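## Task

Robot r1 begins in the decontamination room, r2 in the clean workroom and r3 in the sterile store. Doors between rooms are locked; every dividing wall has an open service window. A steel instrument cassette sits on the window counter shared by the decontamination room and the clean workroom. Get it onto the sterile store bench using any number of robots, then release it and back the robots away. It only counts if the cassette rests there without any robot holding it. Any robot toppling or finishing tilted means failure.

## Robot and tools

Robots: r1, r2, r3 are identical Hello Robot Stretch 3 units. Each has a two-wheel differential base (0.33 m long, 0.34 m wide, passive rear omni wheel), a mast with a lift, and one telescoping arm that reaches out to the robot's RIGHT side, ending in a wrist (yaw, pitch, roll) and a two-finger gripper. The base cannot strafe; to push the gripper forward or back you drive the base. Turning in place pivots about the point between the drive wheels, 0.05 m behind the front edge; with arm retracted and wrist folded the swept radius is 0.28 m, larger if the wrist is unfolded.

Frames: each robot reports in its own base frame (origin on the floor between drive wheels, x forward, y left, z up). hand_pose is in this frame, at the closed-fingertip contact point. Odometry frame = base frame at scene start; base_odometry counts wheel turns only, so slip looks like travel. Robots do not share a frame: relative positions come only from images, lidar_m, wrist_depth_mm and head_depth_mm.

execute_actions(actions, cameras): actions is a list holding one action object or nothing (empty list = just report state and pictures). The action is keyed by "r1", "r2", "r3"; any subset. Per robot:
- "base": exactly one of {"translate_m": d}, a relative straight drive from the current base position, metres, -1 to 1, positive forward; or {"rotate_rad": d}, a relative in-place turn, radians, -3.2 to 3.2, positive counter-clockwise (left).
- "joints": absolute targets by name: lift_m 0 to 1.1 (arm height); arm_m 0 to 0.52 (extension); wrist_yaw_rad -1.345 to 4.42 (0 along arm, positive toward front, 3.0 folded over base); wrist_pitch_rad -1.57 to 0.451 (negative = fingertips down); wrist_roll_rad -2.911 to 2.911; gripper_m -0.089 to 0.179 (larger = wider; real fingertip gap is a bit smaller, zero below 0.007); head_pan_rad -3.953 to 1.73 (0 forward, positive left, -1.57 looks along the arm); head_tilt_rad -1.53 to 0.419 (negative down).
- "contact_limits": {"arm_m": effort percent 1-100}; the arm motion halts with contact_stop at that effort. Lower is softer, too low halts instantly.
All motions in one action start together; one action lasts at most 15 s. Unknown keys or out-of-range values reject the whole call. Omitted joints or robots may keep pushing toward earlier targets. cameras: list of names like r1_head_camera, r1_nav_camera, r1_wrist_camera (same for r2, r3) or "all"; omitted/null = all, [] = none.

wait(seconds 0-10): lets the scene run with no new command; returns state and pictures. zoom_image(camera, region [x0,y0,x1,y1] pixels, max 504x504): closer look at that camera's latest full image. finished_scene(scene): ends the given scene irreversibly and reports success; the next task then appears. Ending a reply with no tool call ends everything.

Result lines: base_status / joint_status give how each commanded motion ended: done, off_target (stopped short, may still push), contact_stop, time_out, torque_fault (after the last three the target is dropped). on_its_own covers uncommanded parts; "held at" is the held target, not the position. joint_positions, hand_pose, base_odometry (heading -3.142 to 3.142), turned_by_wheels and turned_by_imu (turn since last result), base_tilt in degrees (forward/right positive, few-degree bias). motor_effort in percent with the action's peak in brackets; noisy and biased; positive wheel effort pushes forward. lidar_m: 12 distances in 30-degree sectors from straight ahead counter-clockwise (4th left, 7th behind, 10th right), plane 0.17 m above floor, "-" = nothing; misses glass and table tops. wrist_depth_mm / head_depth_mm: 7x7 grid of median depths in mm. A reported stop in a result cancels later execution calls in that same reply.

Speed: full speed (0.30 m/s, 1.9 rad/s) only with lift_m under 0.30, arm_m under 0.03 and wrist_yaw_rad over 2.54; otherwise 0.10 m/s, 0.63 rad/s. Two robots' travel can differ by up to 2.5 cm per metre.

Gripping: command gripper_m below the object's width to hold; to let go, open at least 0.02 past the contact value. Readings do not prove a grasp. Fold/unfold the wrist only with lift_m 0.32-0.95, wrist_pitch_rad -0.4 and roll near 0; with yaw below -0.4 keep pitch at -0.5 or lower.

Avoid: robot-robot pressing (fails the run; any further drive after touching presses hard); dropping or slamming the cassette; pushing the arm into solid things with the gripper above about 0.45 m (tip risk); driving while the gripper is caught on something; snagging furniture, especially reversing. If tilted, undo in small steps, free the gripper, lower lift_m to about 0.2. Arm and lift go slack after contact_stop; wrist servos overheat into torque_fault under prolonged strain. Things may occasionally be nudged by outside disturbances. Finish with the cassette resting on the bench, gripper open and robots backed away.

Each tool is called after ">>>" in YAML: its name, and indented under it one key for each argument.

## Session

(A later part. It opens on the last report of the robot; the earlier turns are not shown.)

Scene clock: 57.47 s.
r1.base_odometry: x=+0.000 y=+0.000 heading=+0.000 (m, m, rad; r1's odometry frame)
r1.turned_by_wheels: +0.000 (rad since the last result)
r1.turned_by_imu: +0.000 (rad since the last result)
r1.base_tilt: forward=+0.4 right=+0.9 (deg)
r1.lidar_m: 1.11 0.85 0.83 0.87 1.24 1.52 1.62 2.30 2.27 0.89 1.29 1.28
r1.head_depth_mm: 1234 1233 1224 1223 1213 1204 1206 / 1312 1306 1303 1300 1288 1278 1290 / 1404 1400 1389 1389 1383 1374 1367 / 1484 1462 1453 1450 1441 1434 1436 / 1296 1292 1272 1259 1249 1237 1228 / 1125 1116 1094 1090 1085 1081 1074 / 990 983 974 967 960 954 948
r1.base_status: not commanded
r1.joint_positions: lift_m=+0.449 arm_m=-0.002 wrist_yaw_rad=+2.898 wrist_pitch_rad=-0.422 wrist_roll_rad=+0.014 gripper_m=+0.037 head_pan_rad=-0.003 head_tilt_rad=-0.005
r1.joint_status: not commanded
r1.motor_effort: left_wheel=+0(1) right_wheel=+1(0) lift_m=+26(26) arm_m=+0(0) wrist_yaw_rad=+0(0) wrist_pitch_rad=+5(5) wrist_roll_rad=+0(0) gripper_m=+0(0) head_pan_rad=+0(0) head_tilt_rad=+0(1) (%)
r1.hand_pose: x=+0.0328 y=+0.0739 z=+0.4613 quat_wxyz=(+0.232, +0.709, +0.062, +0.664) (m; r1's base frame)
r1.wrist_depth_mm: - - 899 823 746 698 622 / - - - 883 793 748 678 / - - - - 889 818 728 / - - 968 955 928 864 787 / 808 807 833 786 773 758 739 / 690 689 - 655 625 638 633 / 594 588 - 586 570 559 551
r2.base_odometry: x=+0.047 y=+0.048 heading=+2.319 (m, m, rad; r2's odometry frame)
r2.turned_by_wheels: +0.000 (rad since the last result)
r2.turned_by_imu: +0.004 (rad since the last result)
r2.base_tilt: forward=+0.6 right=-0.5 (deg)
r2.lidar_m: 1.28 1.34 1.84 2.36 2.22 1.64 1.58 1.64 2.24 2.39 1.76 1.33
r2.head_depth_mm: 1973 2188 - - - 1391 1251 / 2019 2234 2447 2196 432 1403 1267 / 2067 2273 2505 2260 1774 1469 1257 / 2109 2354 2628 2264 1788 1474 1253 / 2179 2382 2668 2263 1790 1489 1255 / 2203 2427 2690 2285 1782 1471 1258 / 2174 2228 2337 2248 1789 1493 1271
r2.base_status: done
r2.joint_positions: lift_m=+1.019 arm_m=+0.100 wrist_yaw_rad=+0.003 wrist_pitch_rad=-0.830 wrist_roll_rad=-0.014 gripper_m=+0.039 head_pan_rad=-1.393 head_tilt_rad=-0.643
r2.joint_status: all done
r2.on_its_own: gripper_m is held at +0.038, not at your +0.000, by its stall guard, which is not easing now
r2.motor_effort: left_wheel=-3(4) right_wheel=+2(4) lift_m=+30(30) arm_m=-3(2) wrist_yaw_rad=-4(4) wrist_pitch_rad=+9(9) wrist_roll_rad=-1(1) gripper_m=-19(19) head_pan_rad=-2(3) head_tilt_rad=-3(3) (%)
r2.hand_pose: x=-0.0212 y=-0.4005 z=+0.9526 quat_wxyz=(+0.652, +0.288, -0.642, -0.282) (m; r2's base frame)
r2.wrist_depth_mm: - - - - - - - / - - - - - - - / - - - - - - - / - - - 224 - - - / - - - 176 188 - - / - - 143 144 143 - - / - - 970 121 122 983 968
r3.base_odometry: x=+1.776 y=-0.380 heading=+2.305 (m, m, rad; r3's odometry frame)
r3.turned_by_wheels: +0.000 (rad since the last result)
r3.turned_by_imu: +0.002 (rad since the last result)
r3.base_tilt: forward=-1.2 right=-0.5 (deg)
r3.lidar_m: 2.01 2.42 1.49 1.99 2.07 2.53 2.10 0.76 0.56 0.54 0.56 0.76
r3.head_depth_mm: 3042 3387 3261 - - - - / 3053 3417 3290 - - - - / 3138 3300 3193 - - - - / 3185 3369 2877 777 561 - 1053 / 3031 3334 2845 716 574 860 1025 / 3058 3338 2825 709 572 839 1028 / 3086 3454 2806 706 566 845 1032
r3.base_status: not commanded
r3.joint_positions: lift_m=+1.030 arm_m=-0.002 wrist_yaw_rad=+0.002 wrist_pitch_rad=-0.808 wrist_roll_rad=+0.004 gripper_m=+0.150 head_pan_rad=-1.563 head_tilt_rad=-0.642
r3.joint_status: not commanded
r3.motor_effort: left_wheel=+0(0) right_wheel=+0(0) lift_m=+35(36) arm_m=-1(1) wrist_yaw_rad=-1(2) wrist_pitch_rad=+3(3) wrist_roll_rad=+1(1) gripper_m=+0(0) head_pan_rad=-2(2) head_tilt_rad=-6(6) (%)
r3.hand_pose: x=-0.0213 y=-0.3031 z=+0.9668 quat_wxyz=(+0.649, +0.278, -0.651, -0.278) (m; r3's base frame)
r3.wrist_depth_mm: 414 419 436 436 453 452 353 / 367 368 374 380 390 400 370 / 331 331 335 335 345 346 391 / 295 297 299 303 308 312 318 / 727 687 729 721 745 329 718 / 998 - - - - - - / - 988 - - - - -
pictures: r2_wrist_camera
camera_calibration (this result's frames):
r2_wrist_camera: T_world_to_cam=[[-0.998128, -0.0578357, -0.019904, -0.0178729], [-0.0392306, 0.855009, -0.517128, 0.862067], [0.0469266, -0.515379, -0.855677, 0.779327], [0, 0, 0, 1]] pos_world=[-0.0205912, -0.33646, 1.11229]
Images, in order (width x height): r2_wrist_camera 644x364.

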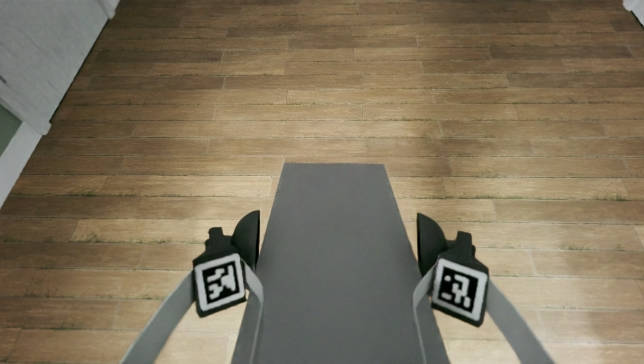

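>>> execute_actions:
  actions:
    - {"r2":{"joints":{"wrist_pitch_rad":-0.29,"lift_m":0.92,"gripper_m":0.02,"head_pan_rad":-1.57,"head_tilt_rad":-0.55},"base":{"translate_m":0.49}}}
  cameras: ["r2_wrist_camera"]

>>> execute_actions:
  actions:
    - {"r2":{"base":{"rotate_rad":1.56},"joints":{"arm_m":0.22}}}
  cameras: ["r2_wrist_camera","r2_nav_camera","r3_nav_camera"]

Scene clock: 64.47 s.
r1.base_odometry: x=+0.000 y=+0.000 heading=+0.000 (m, m, rad; r1's odometry frame)
r1.turned_by_wheels: +0.000 (rad since the last result)
r1.turned_by_imu: +0.000 (rad since the last result)
r1.base_tilt: forward=+0.4 right=+1.0 (deg)
r1.lidar_m: 1.12 0.85 0.83 0.87 1.24 1.52 1.62 2.31 2.28 0.89 1.28 1.28
r1.head_depth_mm: 1232 1230 1220 1212 1213 1211 1204 / 1313 1300 1298 1295 1284 1279 1287 / 1407 1398 1394 1383 1377 1369 1375 / 1486 1458 1453 1445 1433 1437 1431 / 1296 1279 1274 1256 1252 1237 1234 / 1122 1114 1108 1097 1084 1080 1069 / 984 982 974 969 967 955 948
r1.base_status: not commanded
r1.joint_positions: lift_m=+0.449 arm_m=-0.002 wrist_yaw_rad=+2.898 wrist_pitch_rad=-0.422 wrist_roll_rad=+0.014 gripper_m=+0.037 head_pan_rad=-0.003 head_tilt_rad=-0.005
r1.joint_status: not commanded
r1.motor_effort: left_wheel=+0(1) right_wheel=+1(0) lift_m=+26(26) arm_m=+0(0) wrist_yaw_rad=+0(0) wrist_pitch_rad=+5(4) wrist_roll_rad=+0(0) gripper_m=+0(0) head_pan_rad=+0(0) head_tilt_rad=+1(1) (%)
r1.hand_pose: x=+0.0328 y=+0.0739 z=+0.4613 quat_wxyz=(+0.232, +0.709, +0.062, +0.664) (m; r1's base frame)
r1.wrist_depth_mm: - - 898 822 745 672 628 / - - - 922 818 728 681 / - - - - 899 801 740 / - - 945 966 939 840 799 / 823 787 807 777 792 755 731 / 698 661 - 657 632 646 635 / 594 590 - 583 563 560 547
r2.base_odometry: x=-0.286 y=+0.407 heading=+2.319 (m, m, rad; r2's odometry frame)
r2.turned_by_wheels: +0.000 (rad since the last result)
r2.turned_by_imu: +0.002 (rad since the last result)
r2.base_tilt: forward=+0.7 right=-0.5 (deg)
r2.lidar_m: 0.79 0.82 1.13 2.36 2.46 2.15 2.08 2.15 2.48 2.39 1.11 0.82
r2.head_depth_mm: 2009 2191 2378 2522 - - - / 2034 2182 2414 2553 - - 1266 / 2034 2227 2405 2557 - - 1263 / 2067 2231 2433 2573 1970 1568 1326 / 2066 2252 2460 2613 1953 1579 1315 / 2075 2264 2457 2508 1940 1577 1325 / 1949 1917 1969 1987 1898 1585 1322
r2.base_status: done
r2.joint_positions: lift_m=+0.921 arm_m=+0.100 wrist_yaw_rad=+0.003 wrist_pitch_rad=-0.312 wrist_roll_rad=-0.013 gripper_m=+0.036 head_pan_rad=-1.563 head_tilt_rad=-0.557
r2.joint_status: gripper_m off_target (ended at +0.036, target +0.020); the others done
r2.on_its_own: gripper_m is held at +0.036, not at your +0.020, by its stall guard, which is not easing now
r2.motor_effort: left_wheel=-2(8) right_wheel=+1(6) lift_m=+8(25) arm_m=-2(2) wrist_yaw_rad=-3(13) wrist_pitch_rad=+7(15) wrist_roll_rad=-1(1) gripper_m=+0(89) head_pan_rad=-3(11) head_tilt_rad=+2(11) (%)
r2.hand_pose: x=-0.0209 y=-0.4817 z=+0.9576 quat_wxyz=(+0.704, +0.112, -0.693, -0.109) (m; r2's base frame)
r2.wrist_depth_mm: 908 - - - - - - / 885 - - - - - - / 920 - - - - - - / 941 - - - - - - / 903 - - - - - - / 931 - - - - - - / 909 - - - - - -
r3.base_odometry: x=+1.776 y=-0.380 heading=+2.305 (m, m, rad; r3's odometry frame)
r3.turned_by_wheels: +0.000 (rad since the last result)
r3.turned_by_imu: +0.002 (rad since the last result)
r3.base_tilt: forward=-1.1 right=-0.4 (deg)
r3.lidar_m: 2.01 2.43 1.49 1.99 2.07 2.52 2.09 0.76 0.56 0.54 0.56 0.76
r3.head_depth_mm: 3072 3366 3340 - - - - / 2968 3378 3230 - - - - / 3073 3346 3063 - - - - / 3117 3346 2897 774 562 - 1054 / 2905 3408 2878 715 572 859 1024 / 3042 3387 2818 710 570 842 1031 / 3036 3399 2840 707 567 843 1033
r3.base_status: not commanded
r3.joint_positions: lift_m=+1.030 arm_m=-0.002 wrist_yaw_rad=+0.002 wrist_pitch_rad=-0.808 wrist_roll_rad=+0.004 gripper_m=+0.150 head_pan_rad=-1.563 head_tilt_rad=-0.642
r3.joint_status: not commanded
r3.motor_effort: left_wheel=+0(1) right_wheel=+0(0) lift_m=+36(36) arm_m=-1(1) wrist_yaw_rad=-1(1) wrist_pitch_rad=+3(3) wrist_roll_rad=+1(1) gripper_m=+0(0) head_pan_rad=-2(2) head_tilt_rad=-6(6) (%)
r3.hand_pose: x=-0.0213 y=-0.3031 z=+0.9668 quat_wxyz=(+0.649, +0.278, -0.651, -0.278) (m; r3's base frame)
r3.wrist_depth_mm: 418 420 434 441 448 451 354 / 362 374 376 379 391 404 372 / 325 327 334 337 348 352 393 / 294 298 301 304 310 314 317 / 737 706 725 721 696 329 714 / 978 - - - - - - / 995 - - - - - -
pictures: r2_wrist_camera
camera_calibration (this result's frames):
r2_wrist_camera: T_world_to_cam=[[-0.998132, -0.0604009, 0.00920053, -0.0513157], [-0.0375388, 0.487454, -0.872341, 1.09726], [0.0482054, -0.871057, -0.488811, 0.219153], [0, 0, 0, 1]] pos_world=[-0.0205943, -0.34707, 1.06478]
Images, in order (width x height): r2_wrist_camera 644x364.

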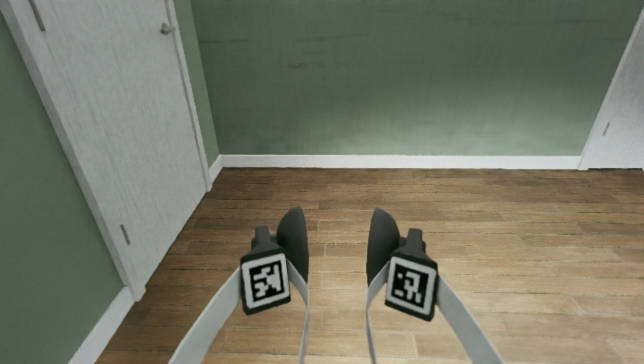

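Scene clock: 67.93 s.
r1.base_odometry: x=+0.000 y=+0.000 heading=+0.000 (m, m, rad; r1's odometry frame)
r1.turned_by_wheels: +0.000 (rad since the last result)
r1.turned_by_imu: +0.000 (rad since the last result)
r1.base_tilt: forward=+0.5 right=+0.9 (deg)
r1.lidar_m: 1.11 0.85 0.83 0.87 1.24 1.52 1.63 2.31 2.27 0.89 1.28 1.28
r1.head_depth_mm: 1227 1224 1215 1212 1213 1206 1206 / 1308 1310 1306 1307 1283 1286 1294 / 1405 1397 1393 1386 1393 1375 1369 / 1476 1464 1450 1444 1442 1443 1434 / 1293 1284 1267 1264 1252 1242 1222 / 1115 1116 1105 1099 1088 1076 1067 / 995 984 976 969 967 957 950
r1.base_status: not commanded
r1.joint_positions: lift_m=+0.449 arm_m=-0.002 wrist_yaw_rad=+2.898 wrist_pitch_rad=-0.422 wrist_roll_rad=+0.014 gripper_m=+0.037 head_pan_rad=-0.003 head_tilt_rad=-0.005
r1.joint_status: not commanded
r1.motor_effort: left_wheel=+0(0) right_wheel=+1(1) lift_m=+26(26) arm_m=+0(1) wrist_yaw_rad=+0(0) wrist_pitch_rad=+5(5) wrist_roll_rad=+0(0) gripper_m=+0(0) head_pan_rad=+0(1) head_tilt_rad=+1(1) (%)
r1.hand_pose: x=+0.0328 y=+0.0739 z=+0.4613 quat_wxyz=(+0.232, +0.709, +0.062, +0.664) (m; r1's base frame)
r1.wrist_depth_mm: - - 906 817 755 697 629 / - - - 928 819 744 672 / - - - - 881 789 721 / - - 938 953 939 828 783 / 830 801 806 775 788 763 716 / 681 683 - 652 628 652 631 / 587 586 - 579 565 566 548
r2.base_odometry: x=-0.286 y=+0.407 heading=-2.404 (m, m, rad; r2's odometry frame)
r2.turned_by_wheels: +1.560 (rad since the last result)
r2.turned_by_imu: +1.562 (rad since the last result)
r2.base_tilt: forward=+0.5 right=-0.5 (deg)
r2.lidar_m: 2.36 2.45 2.14 2.07 2.15 2.48 2.39 1.12 0.83 0.79 0.82 1.13
r2.head_depth_mm: 3125 3299 3478 - - 1060 1217 / 3109 3321 3419 - - 1071 1228 / 1260 1157 3409 - - 1084 1235 / 3142 3355 3667 873 967 1092 1234 / 3239 3377 3574 874 975 1100 1249 / 3196 2782 903 850 989 1117 1269 / 674 724 799 885 993 1131 1267
r2.base_status: done
r2.joint_positions: lift_m=+0.921 arm_m=+0.220 wrist_yaw_rad=+0.001 wrist_pitch_rad=-0.311 wrist_roll_rad=-0.013 gripper_m=+0.036 head_pan_rad=-1.563 head_tilt_rad=-0.557
r2.joint_status: all done
r2.on_its_own: gripper_m is held at +0.036, not at your +0.020, by its stall guard, which is not easing now
r2.motor_effort: left_wheel=-2(7) right_wheel=+1(5) lift_m=+8(9) arm_m=+2(2) wrist_yaw_rad=-2(3) wrist_pitch_rad=+7(7) wrist_roll_rad=-1(1) gripper_m=+0(0) head_pan_rad=-2(2) head_tilt_rad=+3(3) (%)
r2.hand_pose: x=-0.0212 y=-0.6012 z=+0.9579 quat_wxyz=(+0.704, +0.111, -0.693, -0.109) (m; r2's base frame)
r2.wrist_depth_mm: 326 - - - - - - / 332 - - - - - - / 351 466 550 542 544 532 531 / 381 402 399 398 389 391 388 / 336 319 312 314 317 311 306 / 267 262 268 256 - 254 253 / 545 532 525 519 519 493 502
r3.base_odometry: x=+1.776 y=-0.380 heading=+2.305 (m, m, rad; r3's odometry frame)
r3.turned_by_wheels: +0.000 (rad since the last result)
r3.turned_by_imu: +0.001 (rad since the last result)
r3.base_tilt: forward=-1.2 right=-0.5 (deg)
r3.lidar_m: 2.01 2.43 1.49 1.99 2.07 2.52 2.09 0.76 0.56 0.54 0.56 0.76
r3.head_depth_mm: 3028 3348 3291 - - - - / 3073 3393 3229 - - - - / 3187 3304 3140 - - - - / 1119 3193 2767 772 561 - 1054 / 3012 3384 2870 714 574 858 1023 / 3085 3418 2809 711 572 838 1020 / 3053 3353 2764 706 568 843 1031
r3.base_status: not commanded
r3.joint_positions: lift_m=+1.030 arm_m=-0.002 wrist_yaw_rad=+0.002 wrist_pitch_rad=-0.808 wrist_roll_rad=+0.004 gripper_m=+0.150 head_pan_rad=-1.563 head_tilt_rad=-0.642
r3.joint_status: not commanded
r3.motor_effort: left_wheel=+0(0) right_wheel=+0(0) lift_m=+36(35) arm_m=-1(1) wrist_yaw_rad=-1(2) wrist_pitch_rad=+3(3) wrist_roll_rad=+1(1) gripper_m=+0(0) head_pan_rad=-2(3) head_tilt_rad=-6(6) (%)
r3.hand_pose: x=-0.0213 y=-0.3031 z=+0.9668 quat_wxyz=(+0.649, +0.278, -0.651, -0.278) (m; r3's base frame)
r3.wrist_depth_mm: 415 422 421 437 449 452 351 / 365 371 374 377 395 402 373 / 330 329 337 341 343 352 396 / 297 297 304 301 309 312 318 / 731 689 713 724 722 329 718 / 984 - - - - - - / 958 - - - - - -
pictures: r2_nav_camera (sideways: a quarter turn counterclockwise sets it upright), r2_wrist_camera, r3_nav_camera (sideways: a quarter turn counterclockwise sets it upright)
camera_calibration (this result's frames):
r2_nav_camera: T_world_to_cam=[[0.0366501, -0.48892, 0.871559, -1.09576], [-0.99894, -0.0422165, 0.0183244, 0.0339253], [0.027835, -0.871307, -0.489949, 0.597429], [0, 0, 0, 1]] pos_world=[0.0574195, -0.0137609, 1.24711]
r2_wrist_camera: T_world_to_cam=[[-0.998196, -0.059315, 0.00925273, -0.0581927], [-0.0370116, 0.486711, -0.872779, 1.1557], [0.0472654, -0.871547, -0.488029, 0.114056], [0, 0, 0, 1]] pos_world=[-0.0207042, -0.466541, 1.06488]
r3_nav_camera: T_world_to_cam=[[-0.0437783, -0.616734, 0.785953, -0.97563], [-0.999041, 0.0274344, -0.0341199, 0.0992974], [-0.000519274, -0.786693, -0.617344, 0.764521], [0, 0, 0, 1]] pos_world=[0.0568877, -0.00298468, 1.24216]
Images, in order (width x height): r2_nav_camera 672x504, r2_wrist_camera 644x364, r3_nav_camera 672x504.

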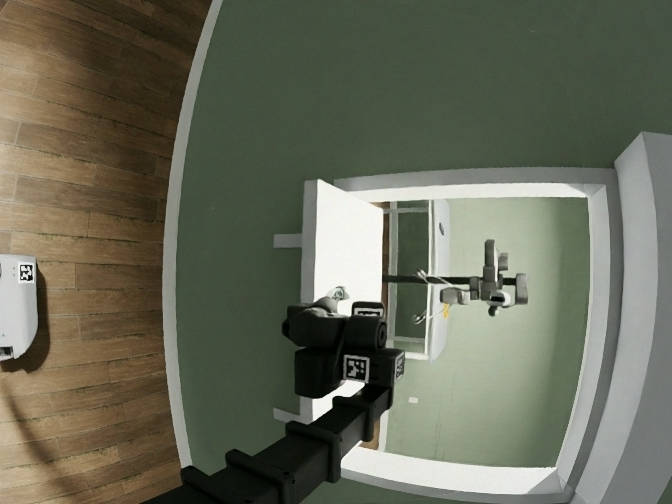

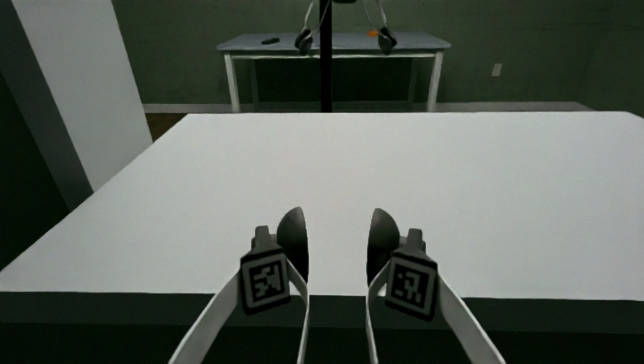

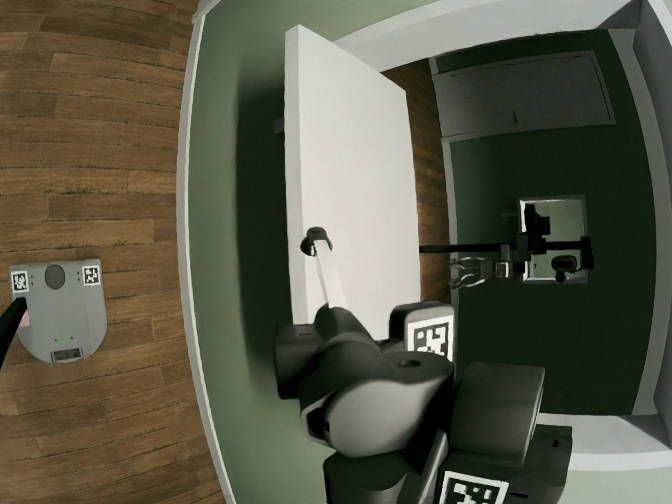

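>>> execute_actions:
  actions:
    - {"r2":{"base":{"rotate_rad":-1.56},"joints":{"arm_m":0.0,"head_tilt_rad":-1.1,"gripper_m":0.15}}}
  cameras: []

>>> execute_actions:
  actions:
    - {"r2":{"joints":{"lift_m":0.35,"wrist_yaw_rad":1.2}}}
  cameras: ["r2_head_camera","r2_nav_camera"]

Scene clock: 71.70 s.
r1.base_odometry: x=+0.000 y=+0.000 heading=+0.000 (m, m, rad; r1's odometry frame)
r1.turned_by_wheels: +0.000 (rad since the last result)
r1.turned_by_imu: +0.000 (rad since the last result)
r1.base_tilt: forward=+0.4 right=+1.0 (deg)
r1.lidar_m: 1.11 0.85 0.83 0.88 1.25 1.52 1.63 2.30 2.28 0.89 1.29 1.28
r1.head_depth_mm: 1229 1223 1222 1218 1216 1204 1200 / 1312 1304 1302 1297 1291 1290 1283 / 1406 1395 1390 1390 1373 1379 1363 / 1490 1466 1456 1452 1442 1435 1433 / 1305 1284 1270 1257 1247 1233 1227 / 1118 1117 1103 1094 1081 1079 1074 / 986 984 975 969 957 956 946
r1.base_status: not commanded
r1.joint_positions: lift_m=+0.449 arm_m=-0.002 wrist_yaw_rad=+2.898 wrist_pitch_rad=-0.422 wrist_roll_rad=+0.014 gripper_m=+0.037 head_pan_rad=-0.003 head_tilt_rad=-0.005
r1.joint_status: not commanded
r1.motor_effort: left_wheel=+0(1) right_wheel=+0(0) lift_m=+26(26) arm_m=+0(0) wrist_yaw_rad=+0(0) wrist_pitch_rad=+4(4) wrist_roll_rad=+0(0) gripper_m=+0(0) head_pan_rad=+0(0) head_tilt_rad=+2(1) (%)
r1.hand_pose: x=+0.0328 y=+0.0739 z=+0.4613 quat_wxyz=(+0.232, +0.709, +0.062, +0.664) (m; r1's base frame)
r1.wrist_depth_mm: - - 898 838 743 694 641 / - - - 919 803 731 675 / - - - - 890 826 726 / - - 953 958 908 844 789 / 812 795 796 788 778 749 740 / 695 678 - 668 632 645 620 / 594 586 - 587 561 557 550
r2.base_odometry: x=-0.286 y=+0.407 heading=+2.319 (m, m, rad; r2's odometry frame)
r2.turned_by_wheels: -1.560 (rad since the last result)
r2.turned_by_imu: -1.561 (rad since the last result)
r2.base_tilt: forward=+0.6 right=-0.5 (deg)
r2.lidar_m: 0.79 0.83 1.14 2.36 2.46 2.14 2.07 2.16 2.48 2.39 1.11 0.82
r2.head_depth_mm: 2111 1858 - - - 1196 1113 / 2145 1910 - - - 1187 - / 2109 1891 - - - 1218 - / 2142 1852 1631 1463 1333 1217 1111 / 2167 1861 1642 1477 1324 1209 1112 / 2174 1890 1664 1474 1333 1221 1117 / 1968 1870 1645 1482 1341 1220 1122
r2.base_status: done
r2.joint_positions: lift_m=+0.921 arm_m=+0.003 wrist_yaw_rad=+0.001 wrist_pitch_rad=-0.311 wrist_roll_rad=-0.013 gripper_m=+0.150 head_pan_rad=-1.563 head_tilt_rad=-1.087
r2.joint_status: all done
joint sent to its limit — the command would take r2.arm_m past its lower limit, so that joint was sent only as far as its limit.
r2.motor_effort: left_wheel=+3(6) right_wheel=-1(4) lift_m=+8(8) arm_m=-2(2) wrist_yaw_rad=-2(2) wrist_pitch_rad=+7(7) wrist_roll_rad=-1(1) gripper_m=+1(88) head_pan_rad=-4(2) head_tilt_rad=-6(33) (%)
r2.hand_pose: x=-0.0212 y=-0.3847 z=+0.9579 quat_wxyz=(+0.704, +0.111, -0.693, -0.109) (m; r2's base frame)
r2.wrist_depth_mm: 893 - - - - - - / 938 - - - - - - / 910 - - - - - - / 926 - - - - - - / 935 - - - - - - / 924 - - - - - - / 890 - - - - - -
r3.base_odometry: x=+1.776 y=-0.380 heading=+2.305 (m, m, rad; r3's odometry frame)
r3.turned_by_wheels: +0.000 (rad since the last result)
r3.turned_by_imu: +0.001 (rad since the last result)
r3.base_tilt: forward=-1.0 right=-0.4 (deg)
r3.lidar_m: 2.02 2.43 1.49 1.99 2.08 2.52 2.10 0.76 0.55 0.54 0.55 0.76
r3.head_depth_mm: 3058 3280 3265 - - - - / 2936 3347 3190 - - - - / 3098 3289 3063 - - - - / 3097 3397 2913 771 561 - 1053 / 3065 3385 2832 716 574 860 1023 / 3127 3357 2834 710 572 841 1030 / 3051 3374 2817 707 568 843 1030
r3.base_status: not commanded
r3.joint_positions: lift_m=+1.030 arm_m=-0.002 wrist_yaw_rad=+0.002 wrist_pitch_rad=-0.808 wrist_roll_rad=+0.004 gripper_m=+0.150 head_pan_rad=-1.563 head_tilt_rad=-0.642
r3.joint_status: not commanded
r3.motor_effort: left_wheel=+0(0) right_wheel=+0(0) lift_m=+36(35) arm_m=-1(1) wrist_yaw_rad=-1(1) wrist_pitch_rad=+3(3) wrist_roll_rad=+1(1) gripper_m=+0(0) head_pan_rad=-2(3) head_tilt_rad=-5(5) (%)
r3.hand_pose: x=-0.0213 y=-0.3031 z=+0.9668 quat_wxyz=(+0.649, +0.278, -0.651, -0.278) (m; r3's base frame)
r3.wrist_depth_mm: 416 425 425 445 448 448 352 / 365 366 376 376 388 399 375 / 327 328 334 340 341 350 399 / 294 298 302 304 310 318 315 / 724 678 732 712 717 328 727 / - - - - - - - / 994 - - - - - -
pictures: none
No camera images: the call's "cameras" was empty. Leave "cameras" out to get every camera's image.

Scene clock: 77.70 s.
r1.base_odometry: x=+0.000 y=+0.000 heading=+0.000 (m, m, rad; r1's odometry frame)
r1.turned_by_wheels: +0.000 (rad since the last result)
r1.turned_by_imu: +0.000 (rad since the last result)
r1.base_tilt: forward=+0.3 right=+1.0 (deg)
r1.lidar_m: 1.12 0.85 0.83 0.87 1.24 1.52 1.62 2.31 2.27 0.90 1.28 1.28
r1.head_depth_mm: 1235 1228 1226 1217 1213 1205 1208 / 1307 1306 1302 1291 1291 1290 1289 / 1400 1398 1394 1386 1391 1373 1372 / 1486 1453 1449 1447 1433 1433 1429 / 1303 1278 1274 1258 1254 1241 1231 / 1127 1111 1111 1091 1081 1079 1074 / 994 988 977 967 964 955 951
r1.base_status: not commanded
r1.joint_positions: lift_m=+0.449 arm_m=-0.002 wrist_yaw_rad=+2.898 wrist_pitch_rad=-0.422 wrist_roll_rad=+0.014 gripper_m=+0.037 head_pan_rad=-0.003 head_tilt_rad=-0.005
r1.joint_status: not commanded
r1.motor_effort: left_wheel=+1(1) right_wheel=+0(0) lift_m=+26(26) arm_m=+0(0) wrist_yaw_rad=+0(0) wrist_pitch_rad=+4(5) wrist_roll_rad=+0(0) gripper_m=+0(0) head_pan_rad=+0(0) head_tilt_rad=+2(1) (%)
r1.hand_pose: x=+0.0328 y=+0.0739 z=+0.4613 quat_wxyz=(+0.232, +0.709, +0.062, +0.664) (m; r1's base frame)
r1.wrist_depth_mm: - - 910 817 752 667 634 / - - - 922 800 736 681 / - - - - 899 808 735 / - - 971 953 881 855 785 / 818 818 832 776 778 733 732 / 690 676 - 650 626 643 639 / 594 590 - 585 571 556 552
r2.base_odometry: x=-0.286 y=+0.407 heading=+2.319 (m, m, rad; r2's odometry frame)
r2.turned_by_wheels: +0.000 (rad since the last result)
r2.turned_by_imu: +0.001 (rad since the last result)
r2.base_tilt: forward=+0.7 right=-0.4 (deg)
r2.lidar_m: 0.79 0.83 1.13 2.36 2.45 2.15 2.07 2.16 2.48 2.40 1.11 0.82
r2.head_depth_mm: 2111 1844 1628 1449 1318 1196 1108 / 2132 1847 1615 1459 1314 1193 - / 2145 1842 1651 1456 1311 - - / 2136 1856 1647 1461 1316 1237 1109 / 2185 1875 1662 1467 1325 1199 1117 / 2176 1873 1652 1472 1336 1220 1114 / 1930 1862 1663 1478 1334 1209 1118
r2.base_status: not commanded
r2.joint_positions: lift_m=+0.351 arm_m=+0.003 wrist_yaw_rad=+1.197 wrist_pitch_rad=-0.310 wrist_roll_rad=-0.013 gripper_m=+0.150 head_pan_rad=-1.563 head_tilt_rad=-1.087
r2.joint_status: all done
r2.motor_effort: left_wheel=+3(3) right_wheel=-2(2) lift_m=+7(6) arm_m=-2(2) wrist_yaw_rad=+4(4) wrist_pitch_rad=+6(7) wrist_roll_rad=-1(1) gripper_m=+1(0) head_pan_rad=-2(2) head_tilt_rad=-5(7) (%)
r2.hand_pose: x=+0.1989 y=-0.2346 z=+0.3882 quat_wxyz=(+0.643, +0.482, -0.511, +0.306) (m; r2's base frame)
r2.wrist_depth_mm: 551 586 635 675 753 824 909 / 582 613 673 737 804 922 - / 616 658 718 801 892 - - / 664 702 777 846 942 976 949 / 695 725 778 776 779 804 755 / 650 - 635 639 641 631 624 / 548 544 545 547 537 529 530
r3.base_odometry: x=+1.776 y=-0.380 heading=+2.305 (m, m, rad; r3's odometry frame)
r3.turned_by_wheels: +0.000 (rad since the last result)
r3.turned_by_imu: +0.001 (rad since the last result)
r3.base_tilt: forward=-1.1 right=-0.5 (deg)
r3.lidar_m: 2.01 2.43 1.49 2.00 2.07 2.53 2.10 0.76 0.56 0.54 0.56 0.76
r3.head_depth_mm: 3079 3312 3272 - - - - / 2961 3351 3267 - - - - / 3161 3342 1674 - - - - / 3156 3335 2738 772 561 - 1057 / 3159 3353 2858 718 575 857 1023 / 3082 3413 2845 711 573 836 1034 / 3109 3421 2789 706 567 841 1030
r3.base_status: not commanded
r3.joint_positions: lift_m=+1.030 arm_m=-0.002 wrist_yaw_rad=+0.002 wrist_pitch_rad=-0.808 wrist_roll_rad=+0.004 gripper_m=+0.150 head_pan_rad=-1.563 head_tilt_rad=-0.642
r3.joint_status: not commanded
r3.motor_effort: left_wheel=-1(1) right_wheel=+0(0) lift_m=+36(35) arm_m=-1(1) wrist_yaw_rad=-1(1) wrist_pitch_rad=+3(3) wrist_roll_rad=+1(0) gripper_m=+0(0) head_pan_rad=-2(2) head_tilt_rad=-6(5) (%)
r3.hand_pose: x=-0.0213 y=-0.3031 z=+0.9668 quat_wxyz=(+0.649, +0.278, -0.651, -0.278) (m; r3's base frame)
r3.wrist_depth_mm: 414 425 437 439 449 448 351 / 363 371 375 383 385 403 366 / 326 332 336 339 348 350 396 / 294 297 303 305 308 313 323 / 738 695 719 736 711 328 720 / 962 - - - - - - / 995 - - - - - -
pictures: r2_head_camera (sideways: a quarter turn clockwise sets it upright), r2_nav_camera (sideways: a quarter turn counterclockwise sets it upright)
camera_calibration (this result's frames):
r2_head_camera: T_world_to_cam=[[-0.0206324, 0.86944, -0.493607, 0.658512], [0.999148, 0.0355843, 0.0209146, -0.0308969], [0.0357486, -0.492755, -0.869434, 1.09203], [0, 0, 0, 1]] pos_world=[0.00541858, -0.0333336, 1.27514]
r2_nav_camera: T_world_to_cam=[[0.0393534, -0.862501, 0.504522, -0.617448], [-0.998914, -0.0465574, -0.00167517, 0.0599682], [0.0249341, -0.503908, -0.863397, 1.08316], [0, 0, 0, 1]] pos_world=[0.0571942, 0.0160546, 1.24681]
Images, in order (width x height): r2_head_camera 896x504, r2_nav_camera 672x504.

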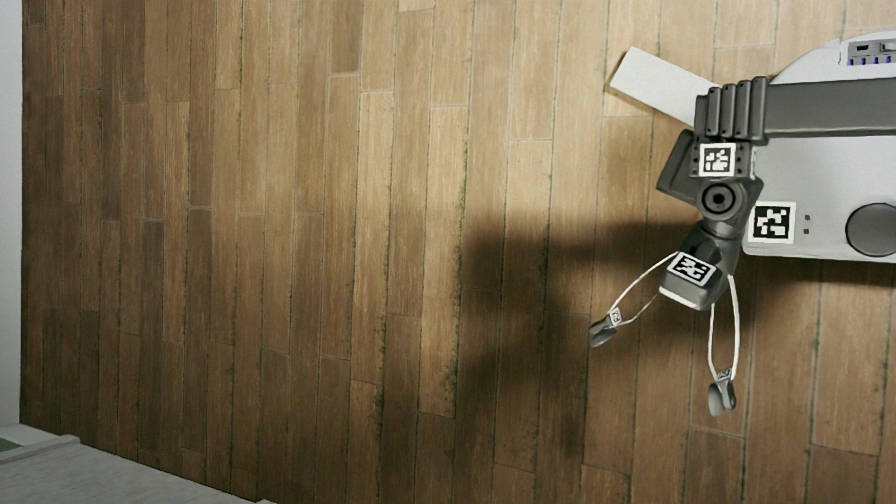

